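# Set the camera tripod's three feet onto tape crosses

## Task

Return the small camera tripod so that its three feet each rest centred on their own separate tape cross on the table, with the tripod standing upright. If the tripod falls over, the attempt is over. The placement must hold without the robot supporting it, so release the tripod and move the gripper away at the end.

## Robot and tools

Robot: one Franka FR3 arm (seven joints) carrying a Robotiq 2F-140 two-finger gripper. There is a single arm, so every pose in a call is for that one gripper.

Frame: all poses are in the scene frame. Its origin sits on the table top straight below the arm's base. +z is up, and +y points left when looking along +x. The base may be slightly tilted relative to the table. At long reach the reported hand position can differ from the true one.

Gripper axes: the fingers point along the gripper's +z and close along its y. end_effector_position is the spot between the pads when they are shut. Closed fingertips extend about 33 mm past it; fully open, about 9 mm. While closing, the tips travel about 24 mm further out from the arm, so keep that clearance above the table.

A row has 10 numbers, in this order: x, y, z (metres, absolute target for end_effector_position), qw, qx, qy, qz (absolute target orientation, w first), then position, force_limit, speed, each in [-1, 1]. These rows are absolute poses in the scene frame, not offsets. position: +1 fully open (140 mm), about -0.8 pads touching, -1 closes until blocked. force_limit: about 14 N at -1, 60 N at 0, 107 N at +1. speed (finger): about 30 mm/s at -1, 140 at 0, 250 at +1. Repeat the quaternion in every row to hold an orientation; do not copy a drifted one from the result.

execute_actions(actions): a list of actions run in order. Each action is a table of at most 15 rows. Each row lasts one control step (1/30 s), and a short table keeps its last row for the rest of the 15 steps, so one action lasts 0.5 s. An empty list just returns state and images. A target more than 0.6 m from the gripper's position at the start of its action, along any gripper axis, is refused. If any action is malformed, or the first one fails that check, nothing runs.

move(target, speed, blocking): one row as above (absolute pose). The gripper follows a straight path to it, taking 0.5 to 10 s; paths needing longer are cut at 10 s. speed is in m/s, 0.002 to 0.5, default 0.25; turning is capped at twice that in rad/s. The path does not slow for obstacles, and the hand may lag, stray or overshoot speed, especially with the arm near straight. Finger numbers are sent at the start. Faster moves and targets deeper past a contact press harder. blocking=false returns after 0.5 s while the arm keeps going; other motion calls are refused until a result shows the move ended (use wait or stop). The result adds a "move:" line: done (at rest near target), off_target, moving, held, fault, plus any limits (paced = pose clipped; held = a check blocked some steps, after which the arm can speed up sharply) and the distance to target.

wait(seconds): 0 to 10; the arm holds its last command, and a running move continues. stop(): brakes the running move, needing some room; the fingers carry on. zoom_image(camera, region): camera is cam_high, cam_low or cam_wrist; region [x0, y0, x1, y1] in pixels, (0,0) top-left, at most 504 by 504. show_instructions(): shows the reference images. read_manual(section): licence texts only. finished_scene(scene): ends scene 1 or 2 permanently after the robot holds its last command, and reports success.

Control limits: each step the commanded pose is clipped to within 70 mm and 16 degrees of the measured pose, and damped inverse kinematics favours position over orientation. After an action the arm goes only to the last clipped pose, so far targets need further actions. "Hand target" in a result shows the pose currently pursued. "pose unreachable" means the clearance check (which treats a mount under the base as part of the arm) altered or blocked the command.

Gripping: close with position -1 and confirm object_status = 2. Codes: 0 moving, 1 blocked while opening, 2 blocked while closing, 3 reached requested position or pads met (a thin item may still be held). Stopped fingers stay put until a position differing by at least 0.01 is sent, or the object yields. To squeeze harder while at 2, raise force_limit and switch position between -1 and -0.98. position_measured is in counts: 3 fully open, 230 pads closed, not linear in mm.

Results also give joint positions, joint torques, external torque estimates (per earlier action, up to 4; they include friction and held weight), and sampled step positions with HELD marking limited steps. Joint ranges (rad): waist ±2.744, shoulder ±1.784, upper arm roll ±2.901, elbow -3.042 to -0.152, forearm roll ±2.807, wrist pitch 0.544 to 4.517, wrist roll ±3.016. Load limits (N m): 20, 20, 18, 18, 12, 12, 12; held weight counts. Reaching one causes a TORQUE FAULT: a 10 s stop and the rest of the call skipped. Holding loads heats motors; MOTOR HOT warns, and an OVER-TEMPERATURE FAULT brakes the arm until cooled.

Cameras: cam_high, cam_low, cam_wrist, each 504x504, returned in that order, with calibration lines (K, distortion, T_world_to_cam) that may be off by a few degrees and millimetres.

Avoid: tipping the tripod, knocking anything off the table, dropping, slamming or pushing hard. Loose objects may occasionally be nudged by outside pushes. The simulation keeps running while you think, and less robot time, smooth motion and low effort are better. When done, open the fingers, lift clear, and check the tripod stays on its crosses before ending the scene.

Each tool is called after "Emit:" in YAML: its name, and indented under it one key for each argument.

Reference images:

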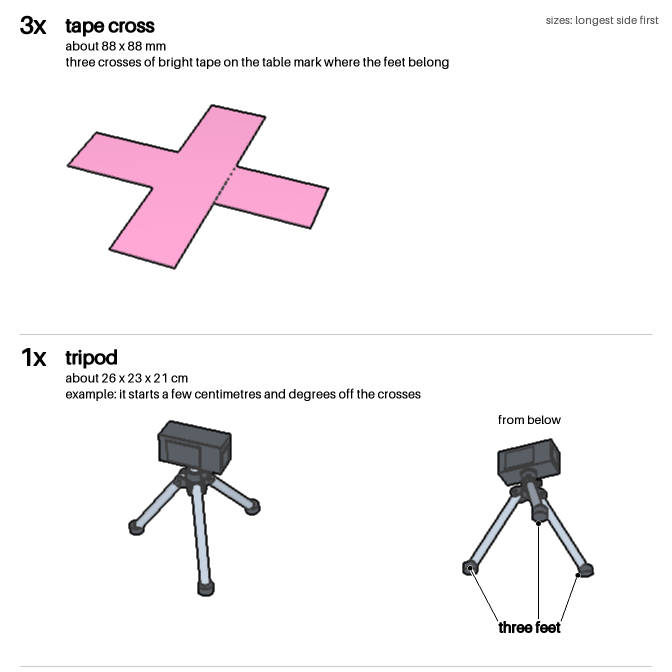

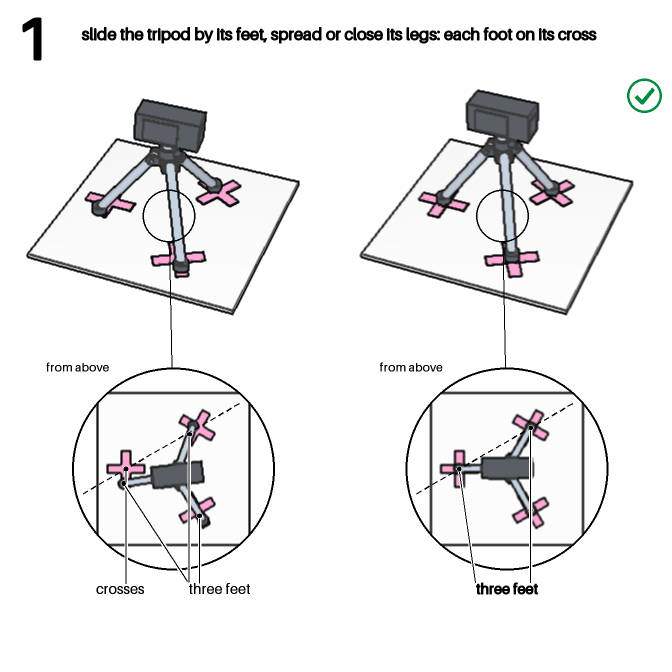

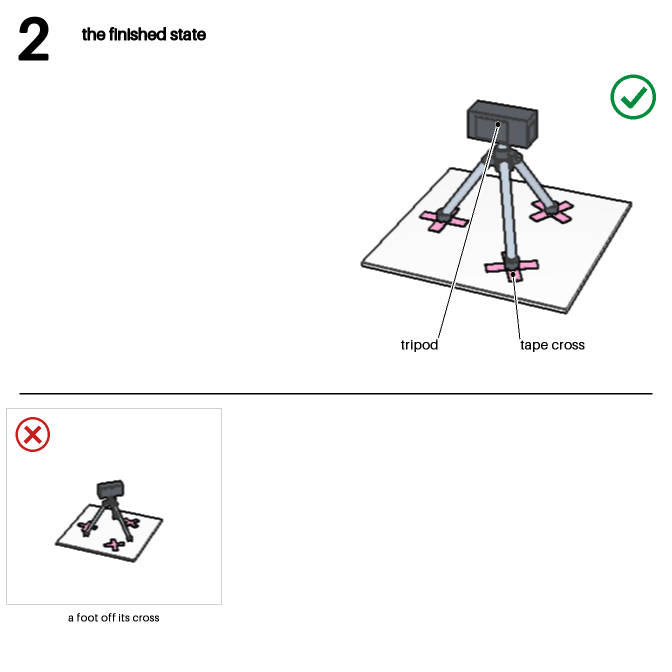

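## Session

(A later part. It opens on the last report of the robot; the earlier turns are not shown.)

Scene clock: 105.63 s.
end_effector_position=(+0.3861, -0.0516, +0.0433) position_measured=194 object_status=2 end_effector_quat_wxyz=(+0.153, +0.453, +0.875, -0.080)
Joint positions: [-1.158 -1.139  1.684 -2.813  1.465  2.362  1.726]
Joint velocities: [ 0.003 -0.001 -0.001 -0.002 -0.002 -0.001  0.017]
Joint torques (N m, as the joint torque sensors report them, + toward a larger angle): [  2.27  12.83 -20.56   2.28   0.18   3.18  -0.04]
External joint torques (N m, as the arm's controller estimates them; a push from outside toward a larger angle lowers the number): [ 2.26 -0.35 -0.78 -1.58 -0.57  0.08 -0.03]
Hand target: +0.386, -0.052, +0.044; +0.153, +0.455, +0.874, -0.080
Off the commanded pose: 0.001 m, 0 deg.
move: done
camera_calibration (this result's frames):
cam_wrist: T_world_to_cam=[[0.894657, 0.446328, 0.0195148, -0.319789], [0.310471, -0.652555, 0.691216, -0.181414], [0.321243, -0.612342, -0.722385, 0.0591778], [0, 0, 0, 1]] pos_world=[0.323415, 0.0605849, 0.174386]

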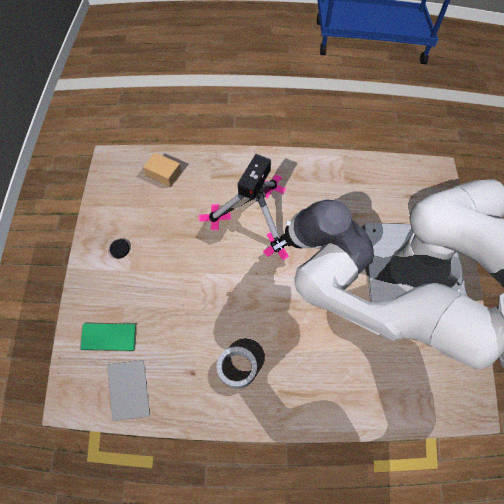

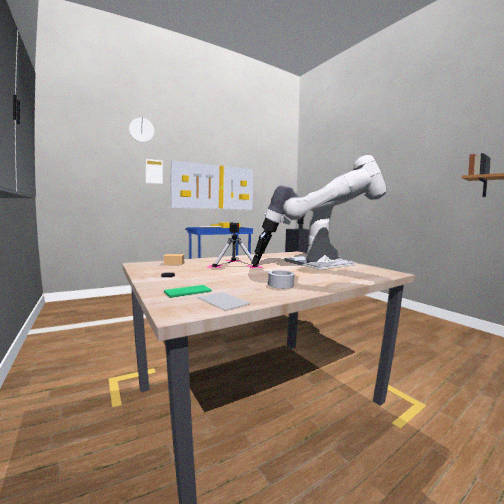

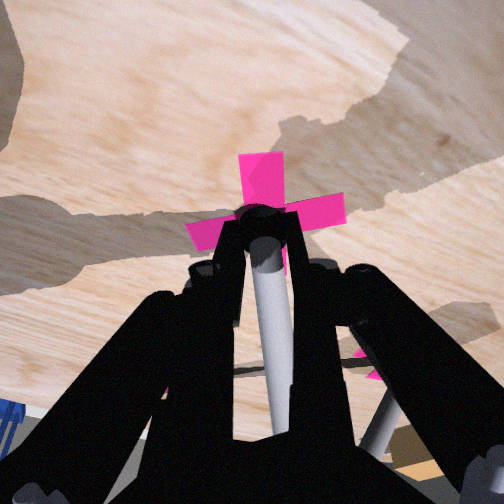

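Emit:
move:
  target: [0.389,-0.0545,0.039,0.154,0.455,0.874,-0.080,-1,-0.9,-0.7]
  speed: 0.01

Emit:
move:
  target: [0.389,-0.0545,0.040,0.154,0.455,0.874,-0.080,0,-0.9,-0.5]
  speed: 0.02

Emit:
move:
  target: [0.38,0.0,0.12,0.154,0.455,0.874,-0.080,0,-0.9,-0.5]
  speed: 0.1

Emit:
move:
  target: [0.61,0.0,0.14,-0.13,0,0.991,0,0,-0.9,-0.5]
  speed: 0.25

Emit:
move:
  target: [0.61,-0.152,0.11,-0.13,0,0.991,0,0,-0.9,-0.5]
  speed: 0.12

Scene clock: 112.30 s.
end_effector_position=(+0.3865, -0.0525, +0.0387) position_measured=194 object_status=2 end_effector_quat_wxyz=(+0.150, +0.456, +0.874, -0.079)
Joint positions: [-1.176 -1.14   1.7   -2.805  1.48   2.361  1.721]
Joint velocities: [-0.001 -0.     0.     0.     0.002  0.    -0.009]
Joint torques (N m, as the joint torque sensors report them, + toward a larger angle): [ -3.23  11.76 -17.22   5.36   2.47   4.18  -0.27]
External joint torques (N m, as the arm's controller estimates them; a push from outside toward a larger angle lowers the number): [-3.31 -1.66  2.64  1.66  1.71  1.09 -0.26]
Hand target: +0.389, -0.054, +0.039; +0.154, +0.455, +0.874, -0.080
Off the commanded pose: 0.003 m, 0 deg.
move: done
camera_calibration (this result's frames):
cam_wrist: T_world_to_cam=[[0.89766, 0.440265, 0.0193261, -0.321145], [0.307802, -0.657757, 0.687469, -0.177978], [0.315381, -0.611165, -0.725956, 0.0576491], [0, 0, 0, 1]] pos_world=[0.32488, 0.059556, 0.170411]

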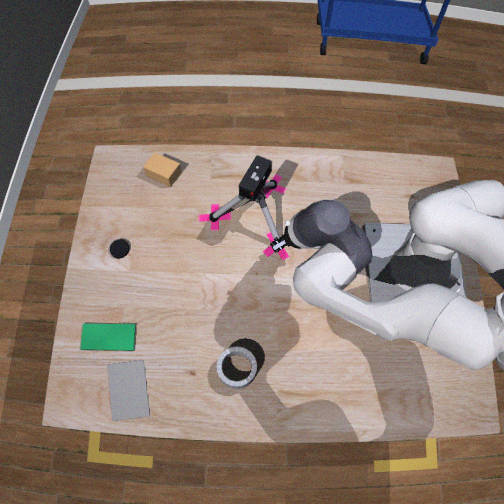

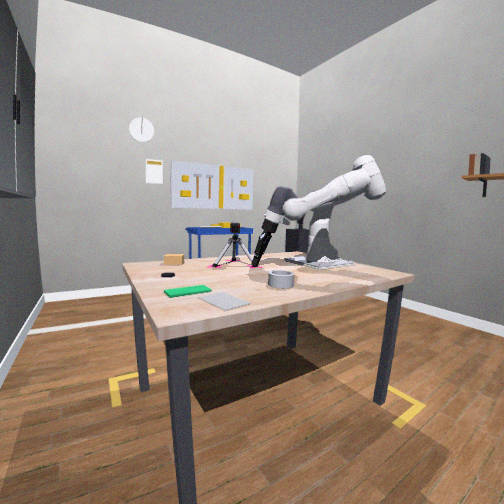

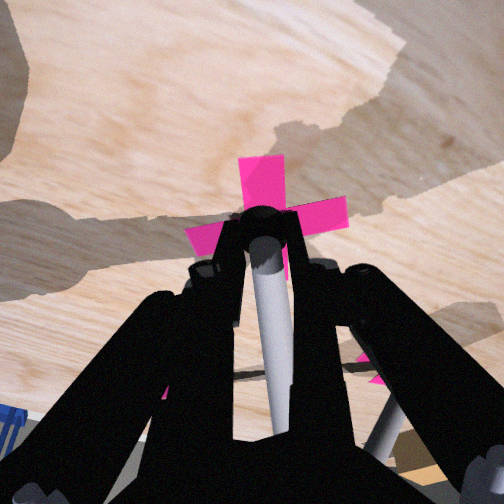

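Scene clock: 113.00 s.
end_effector_position=(+0.3874, -0.0543, +0.0396) position_measured=129 object_status=0 end_effector_quat_wxyz=(+0.152, +0.456, +0.873, -0.080)
Joint positions: [-1.18  -1.141  1.699 -2.805  1.48   2.364  1.72 ]
Joint velocities: [-0.001  0.001  0.001  0.    -0.002  0.005 -0.002]
Joint torques (N m, as the joint torque sensors report them, + toward a larger angle): [ -0.57  13.01 -19.26   4.73   1.4    3.53  -0.29]
External joint torques (N m, as the arm's controller estimates them; a push from outside toward a larger angle lowers the number): [-0.66 -0.42  0.57  1.13  0.66  0.45 -0.28]
Hand target: +0.389, -0.055, +0.040; +0.154, +0.455, +0.874, -0.080
Off the commanded pose: 0.002 m, 0 deg.
move: done
camera_calibration (this result's frames):
cam_wrist: T_world_to_cam=[[0.898216, 0.439093, 0.0201336, -0.321523], [0.305194, -0.655965, 0.690338, -0.17909], [0.316329, -0.613928, -0.723207, 0.0562898], [0, 0, 0, 1]] pos_world=[0.325649, 0.0582597, 0.170815]

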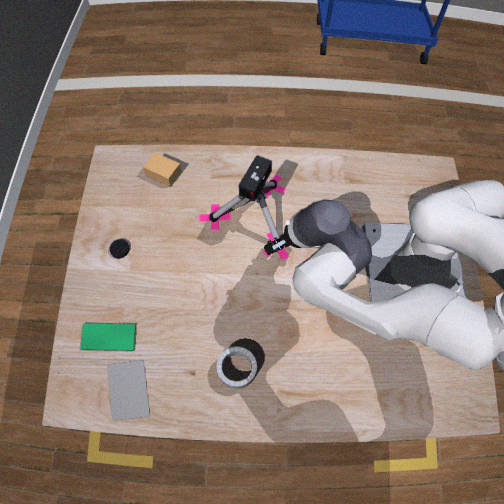

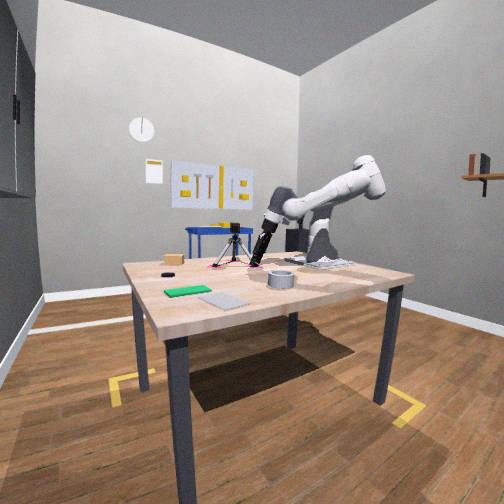

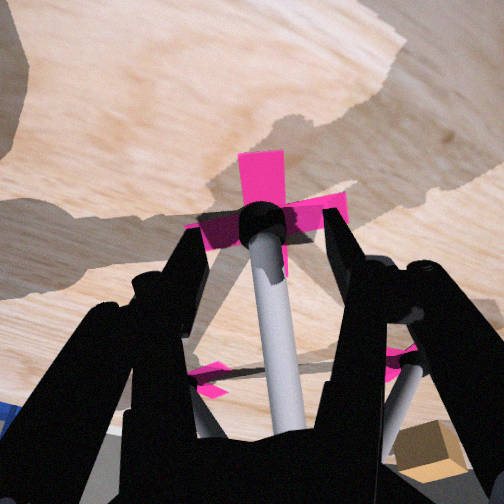

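Scene clock: 114.67 s.
end_effector_position=(+0.3768, -0.0028, +0.1191) position_measured=129 object_status=3 end_effector_quat_wxyz=(+0.151, +0.450, +0.876, -0.083)
Joint positions: [-0.894 -1.235  1.388 -2.828  1.142  2.158  1.967]
Joint velocities: [-0.002 -0.006  0.     0.002  0.    -0.012  0.027]
Joint torques (N m, as the joint torque sensors report them, + toward a larger angle): [  1.39  10.67 -20.97   9.18   0.18   2.84   0.08]
External joint torques (N m, as the arm's controller estimates them; a push from outside toward a larger angle lowers the number): [ 1.37 -0.73 -1.08  0.95 -0.54 -0.18  0.09]
Hand target: +0.377, -0.001, +0.120; +0.151, +0.454, +0.874, -0.083
Off the commanded pose: 0.004 m, 1 deg.
move: off_target
camera_calibration (this result's frames):
cam_wrist: T_world_to_cam=[[0.892929, 0.45008, 0.0102787, -0.333056], [0.318543, -0.647773, 0.69204, -0.202156], [0.318132, -0.614669, -0.721786, 0.147928], [0, 0, 0, 1]] pos_world=[0.31473, 0.109877, 0.250096]

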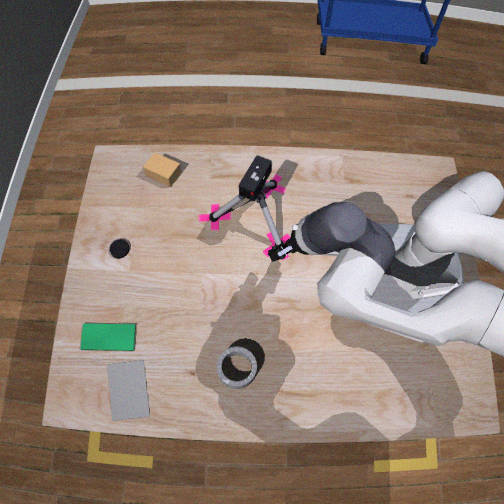

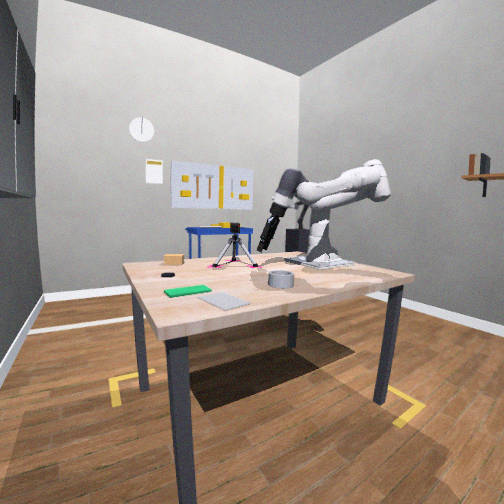

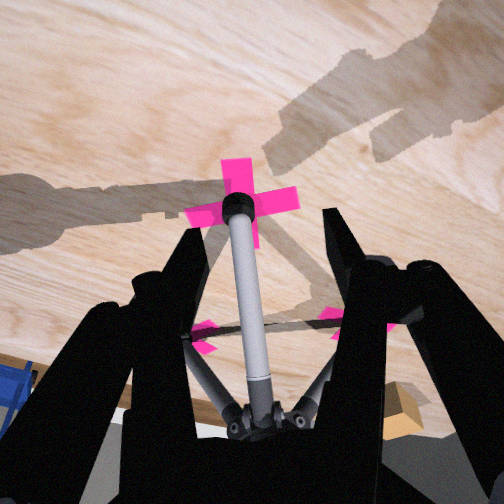

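Scene clock: 117.67 s.
end_effector_position=(+0.6123, -0.0117, +0.1537) position_measured=129 object_status=3 end_effector_quat_wxyz=(-0.119, +0.010, +0.993, -0.009)
Joint positions: [-2.343 -0.779  2.105 -1.523  0.584  1.685  1.233]
Joint velocities: [-0.003 -0.001  0.003  0.003 -0.005 -0.011 -0.019]
Joint torques (N m, as the joint torque sensors report them, + toward a larger angle): [  0.24  43.17 -17.43  19.53  -0.02   1.62  -0.24]
External joint torques (N m, as the arm's controller estimates them; a push from outside toward a larger angle lowers the number): [-0.17  2.61  0.56  0.6  -0.58 -0.21 -0.24]
Hand target: +0.612, -0.012, +0.154; -0.121, +0.005, +0.993, -0.009
Off the commanded pose: 0.018 m, 2 deg.
move: off_target
camera_calibration (this result's frames):
cam_wrist: T_world_to_cam=[[0.155023, 0.984026, -0.0875293, -0.0664921], [0.973141, -0.136842, 0.185123, -0.623836], [0.170188, -0.113877, -0.97881, 0.228457], [0, 0, 0, 1]] pos_world=[0.578507, 0.00607906, 0.333282]

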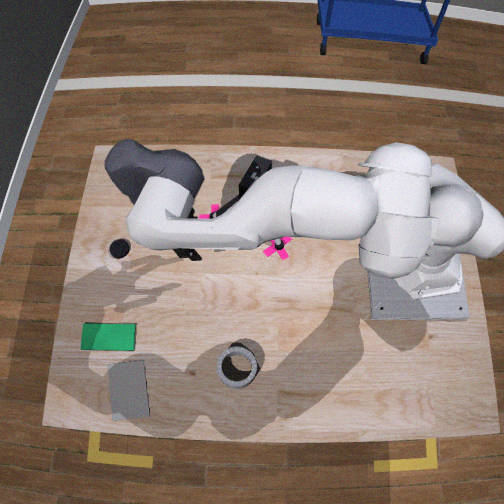

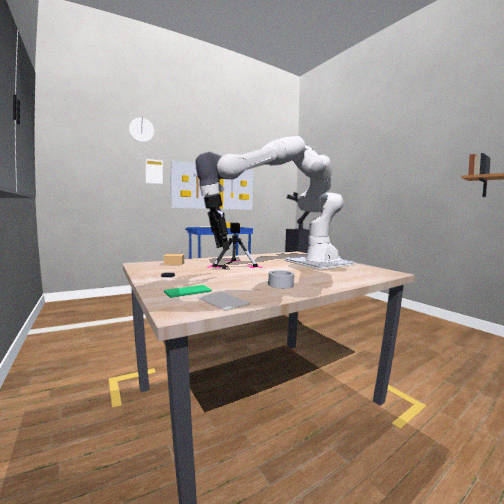

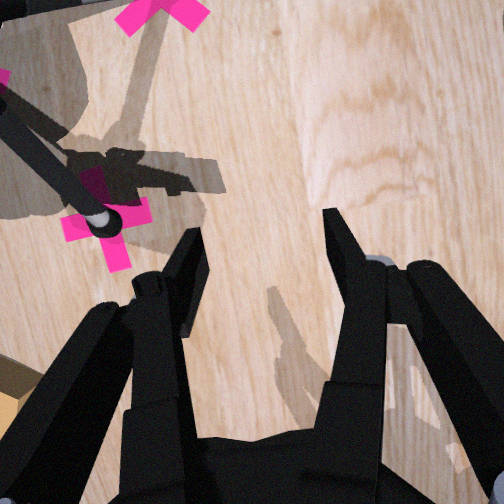

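Scene clock: 119.50 s.
end_effector_position=(+0.6089, -0.1517, +0.1103) position_measured=129 object_status=3 end_effector_quat_wxyz=(-0.130, +0.006, +0.991, -0.001)
Joint positions: [-2.629 -0.862  2.185 -1.462  0.577  1.727  1.035]
Joint velocities: [ 0.001 -0.001  0.001  0.    -0.     0.    -0.023]
Joint torques (N m, as the joint torque sensors report them, + toward a larger angle): [  0.04  46.3  -17.85  19.39  -0.18   2.16  -0.29]
External joint torques (N m, as the arm's controller estimates them; a push from outside toward a larger angle lowers the number): [-0.53  2.35  0.18  1.02 -0.66  0.35 -0.29]
Hand target: +0.610, -0.152, +0.111; -0.129, +0.000, +0.992, -0.002
Off the commanded pose: 0.001 m, 1 deg.
move: done
camera_calibration (this result's frames):
cam_wrist: T_world_to_cam=[[0.148048, 0.98617, -0.0744985, 0.0710776], [0.977572, -0.134516, 0.162042, -0.631385], [0.14978, -0.0968176, -0.983968, 0.186184], [0, 0, 0, 1]] pos_world=[0.578815, -0.137, 0.290805]

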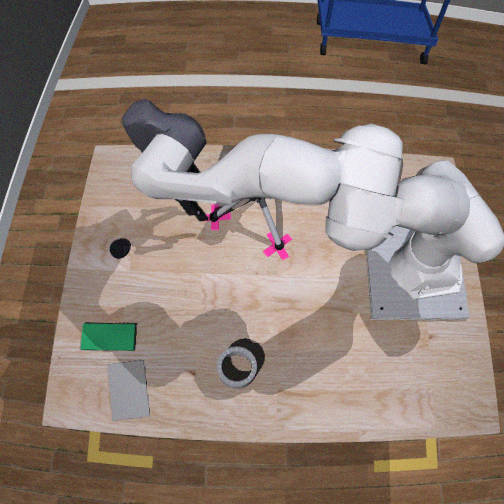

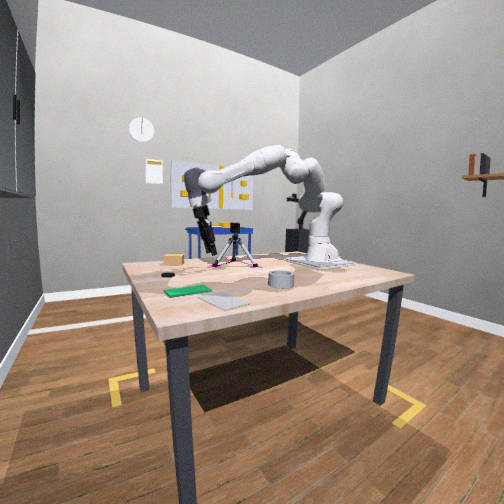

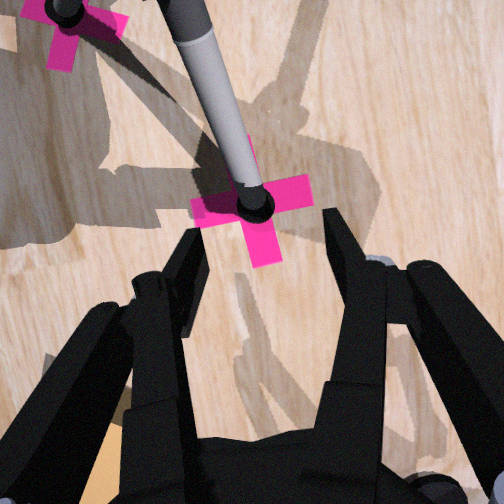

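Emit:
zoom_image:
  camera: "cam_wrist"
  region: [170, 120, 338, 288]

Emit:
zoom_image:
  camera: "cam_high"
  region: [250, 220, 306, 276]

Region (170, 120, 338, 288) of cam_wrist's 504x504 image, scaled by 3.000, with more detail than that image has.

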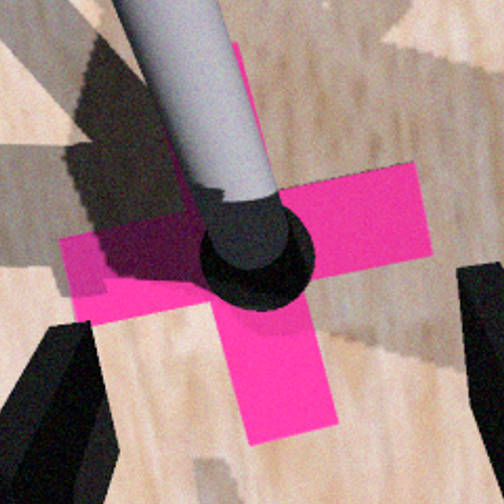

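Region (250, 220, 306, 276) of cam_high's 504x504 image, scaled by 9.000, with more detail than that image has.

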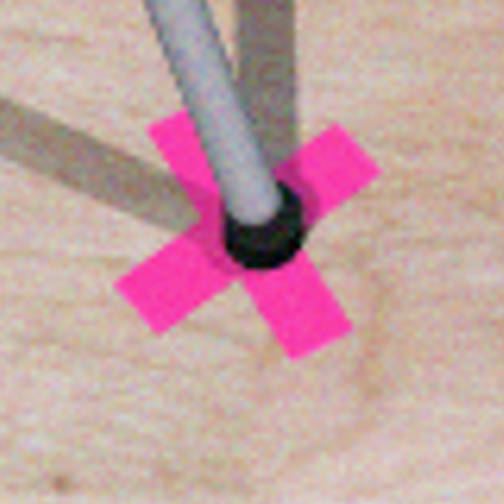

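Emit:
move:
  target: [0.594,-0.160,0.042,-0.13,0,0.991,0,0,-0.9,-0.5]
  speed: 0.05

Emit:
zoom_image:
  camera: "cam_low"
  region: [190, 225, 246, 281]

Scene clock: 126.63 s.
end_effector_position=(+0.5951, -0.1581, +0.0453) position_measured=129 object_status=3 end_effector_quat_wxyz=(-0.132, +0.001, +0.991, +0.000)
Joint positions: [-2.64  -0.915  2.233 -1.549  0.62   1.851  0.989]
Joint velocities: [-0.    -0.001  0.001 -0.002  0.002  0.002 -0.022]
Joint torques (N m, as the joint torque sensors report them, + toward a larger angle): [ -0.18  44.22 -17.52  15.12   1.51   3.38  -0.07]
External joint torques (N m, as the arm's controller estimates them; a push from outside toward a larger angle lowers the number): [-0.6   0.04  1.23 -2.28  1.04  1.58 -0.08]
Hand target: +0.596, -0.160, +0.042; -0.130, -0.000, +0.992, -0.000
Off the commanded pose: 0.004 m, 0 deg.
move: off_target
camera_calibration (this result's frames):
cam_wrist: T_world_to_cam=[[0.13816, 0.987922, -0.0701536, 0.0805951], [0.979525, -0.125826, 0.157159, -0.60779], [0.146433, -0.0904303, -0.985078, 0.126675], [0, 0, 0, 1]] pos_world=[0.565661, -0.144642, 0.225958]

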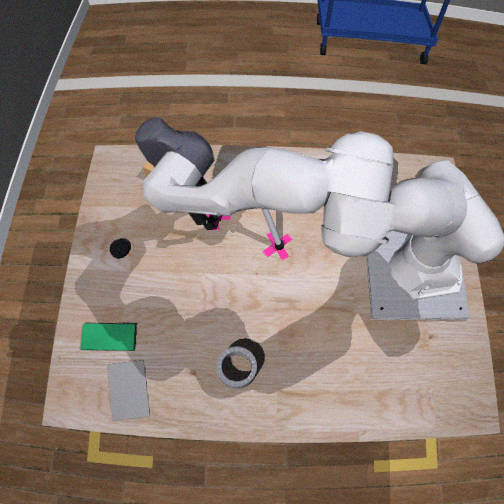

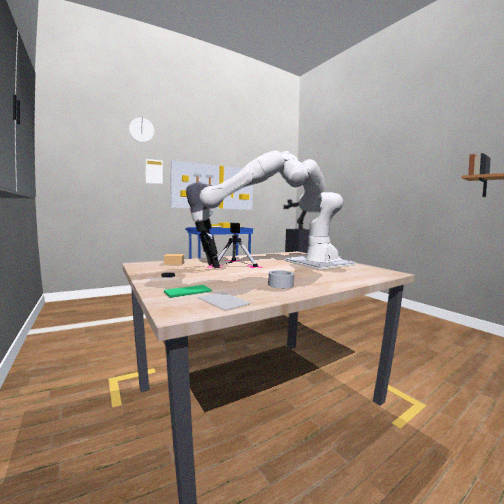

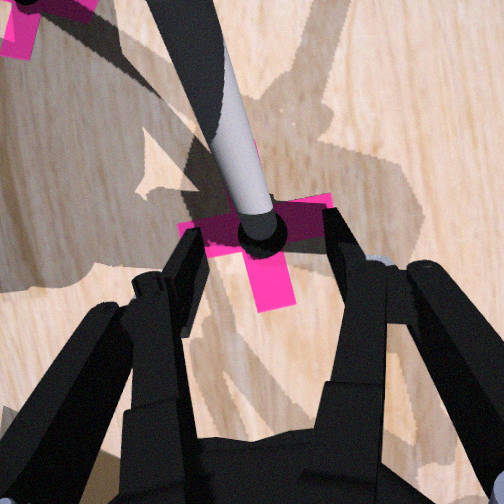

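Region (190, 225, 246, 281) of cam_low's 504x504 image, scaled by 9.000, with more detail than that image has.

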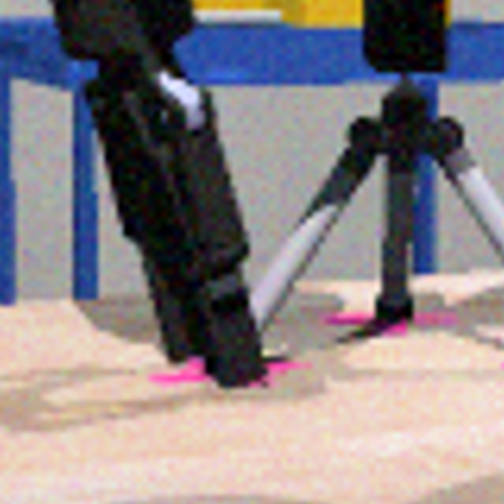

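Touching table already; raise before closing.

Emit:
move:
  target: [0.595,-0.159,0.053,-0.13,0,0.991,0,0,-0.9,-0.5]
  speed: 0.02

Emit:
move:
  target: [0.595,-0.159,0.053,-0.13,0,0.991,0,-1,-0.9,-0.7]
  speed: 0.02

Emit:
move:
  target: [0.591,-0.163,0.059,-0.13,0,0.991,0,-1,-0.9,-0.7]
  speed: 0.01

Emit:
zoom_image:
  camera: "cam_wrist"
  region: [160, 130, 360, 330]

Scene clock: 133.10 s.
end_effector_position=(+0.5965, -0.1591, +0.0524) position_measured=129 object_status=3 end_effector_quat_wxyz=(-0.128, -0.001, +0.992, +0.000)
Joint positions: [-2.635 -0.904  2.224 -1.553  0.618  1.848  0.982]
Joint velocities: [ 0.001 -0.001 -0.001 -0.003 -0.001 -0.005  0.002]
Joint torques (N m, as the joint torque sensors report them, + toward a larger angle): [  2.46  47.42 -20.22  15.88  -0.14   1.55   0.04]
External joint torques (N m, as the arm's controller estimates them; a push from outside toward a larger angle lowers the number): [ 2.2   3.62 -1.45 -1.55 -0.61 -0.28  0.04]
Hand target: +0.595, -0.159, +0.053; -0.130, +0.000, +0.992, +0.000
Off the commanded pose: 0.002 m, 0 deg.
move: done
camera_calibration (this result's frames):
cam_wrist: T_world_to_cam=[[0.134369, 0.988569, -0.0683802, 0.0841589], [0.978819, -0.121654, 0.164664, -0.609718], [0.154463, -0.0890575, -0.983977, 0.12879], [0, 0, 0, 1]] pos_world=[0.565602, -0.145902, 0.232879]

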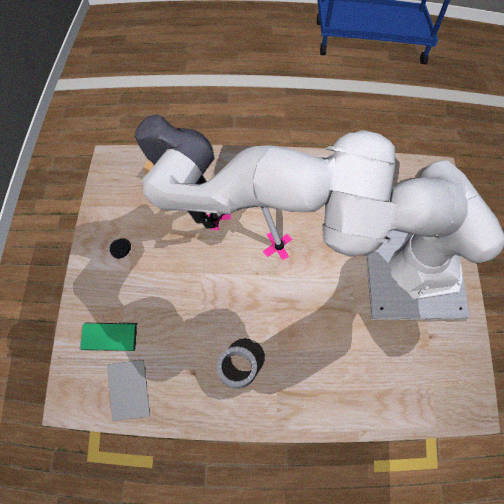

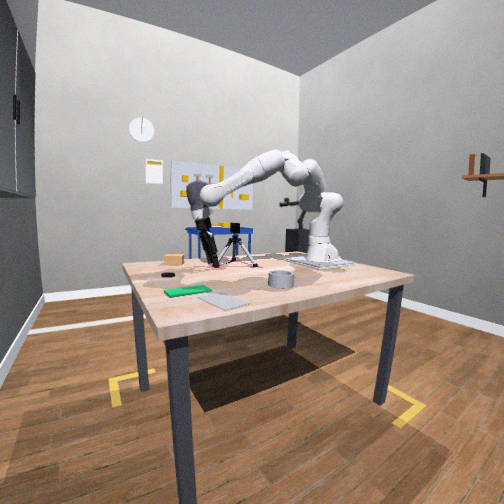

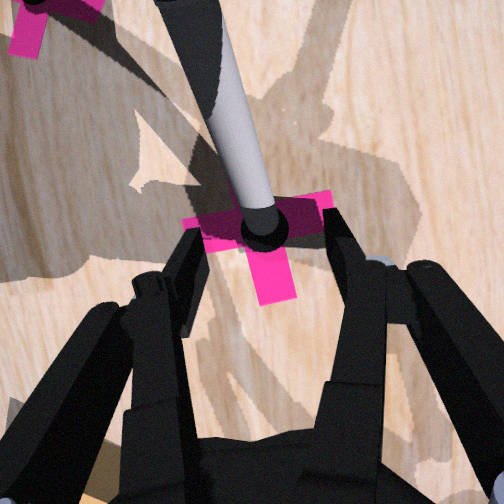

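Scene clock: 133.97 s.
end_effector_position=(+0.5963, -0.1587, +0.0526) position_measured=194 object_status=2 end_effector_quat_wxyz=(-0.129, -0.001, +0.992, +0.001)
Joint positions: [-2.634 -0.903  2.223 -1.553  0.618  1.847  0.982]
Joint velocities: [-0.     0.     0.001  0.001  0.     0.    -0.001]
Joint torques (N m, as the joint torque sensors report them, + toward a larger angle): [  1.73  46.7  -20.26  16.08   0.02   1.54   0.04]
External joint torques (N m, as the arm's controller estimates them; a push from outside toward a larger angle lowers the number): [ 1.38  2.7  -1.46 -1.47 -0.44 -0.29  0.03]
Hand target: +0.595, -0.159, +0.053; -0.130, +0.000, +0.992, +0.000
Off the commanded pose: 0.001 m, 0 deg.
move: done
camera_calibration (this result's frames):
cam_wrist: T_world_to_cam=[[0.133807, 0.988656, -0.0682331, 0.0840803], [0.979015, -0.121195, 0.163832, -0.609509], [0.153704, -0.088723, -0.984126, 0.129549], [0, 0, 0, 1]] pos_world=[0.565556, -0.145502, 0.233087]

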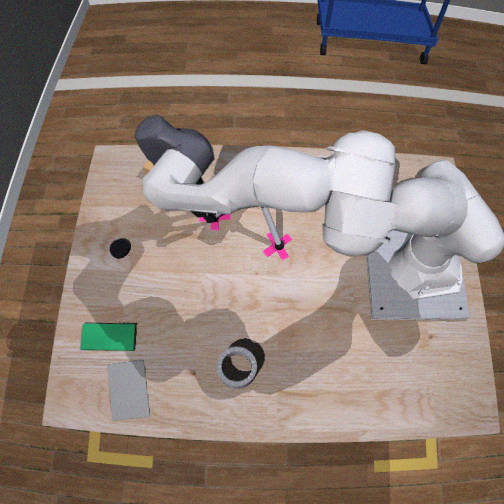

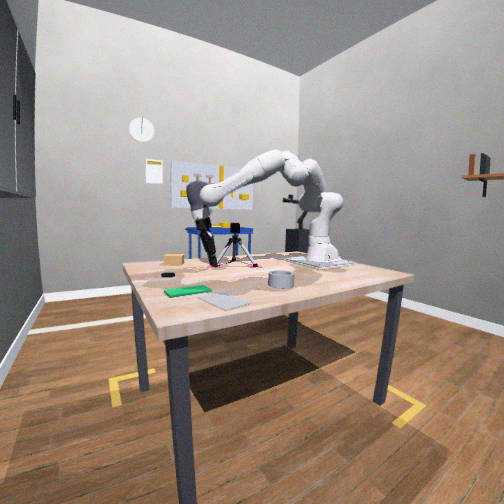

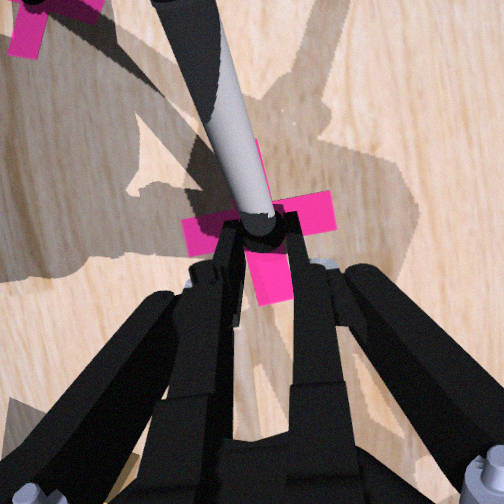

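Scene clock: 135.13 s.
end_effector_position=(+0.5933, -0.1615, +0.0580) position_measured=194 object_status=2 end_effector_quat_wxyz=(-0.128, +0.002, +0.992, +0.001)
Joint positions: [-2.629 -0.889  2.216 -1.566  0.612  1.847  0.982]
Joint velocities: [ 0.002  0.003  0.001 -0.002 -0.005  0.    -0.001]
Joint torques (N m, as the joint torque sensors report them, + toward a larger angle): [  1.45  46.54 -20.32  15.12  -0.66   1.44  -0.32]
External joint torques (N m, as the arm's controller estimates them; a push from outside toward a larger angle lowers the number): [ 0.81  3.07 -1.76 -2.63 -1.13 -0.4  -0.33]
Hand target: +0.591, -0.163, +0.059; -0.130, +0.000, +0.992, +0.000
Off the commanded pose: 0.003 m, 0 deg.
move: done
camera_calibration (this result's frames):
cam_wrist: T_world_to_cam=[[0.140014, 0.987801, -0.0681535, 0.0837955], [0.977904, -0.127163, 0.165935, -0.608254], [0.155244, -0.0898807, -0.983779, 0.134023], [0, 0, 0, 1]] pos_world=[0.562275, -0.148074, 0.23849]

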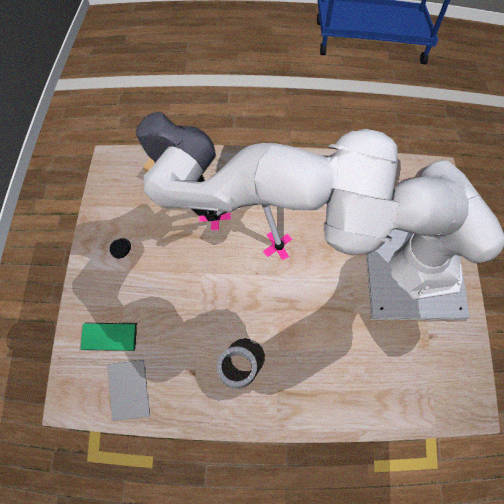

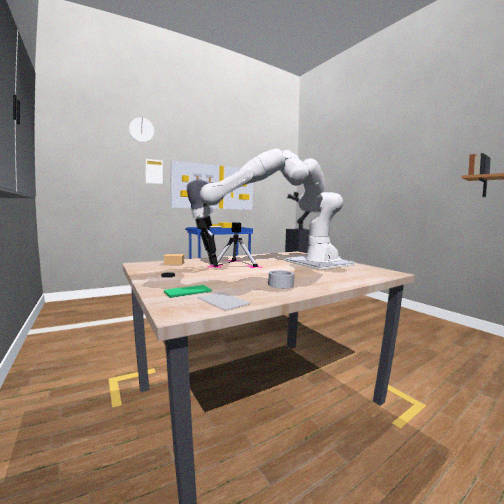

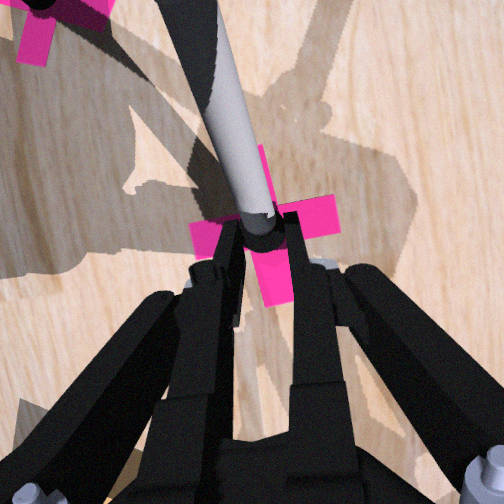

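Region (160, 130, 360, 330) of cam_wrist's 504x504 image, scaled by 2.520, with more detail than that image has.

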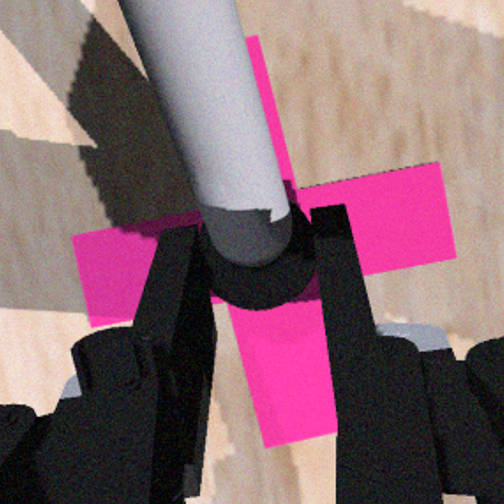

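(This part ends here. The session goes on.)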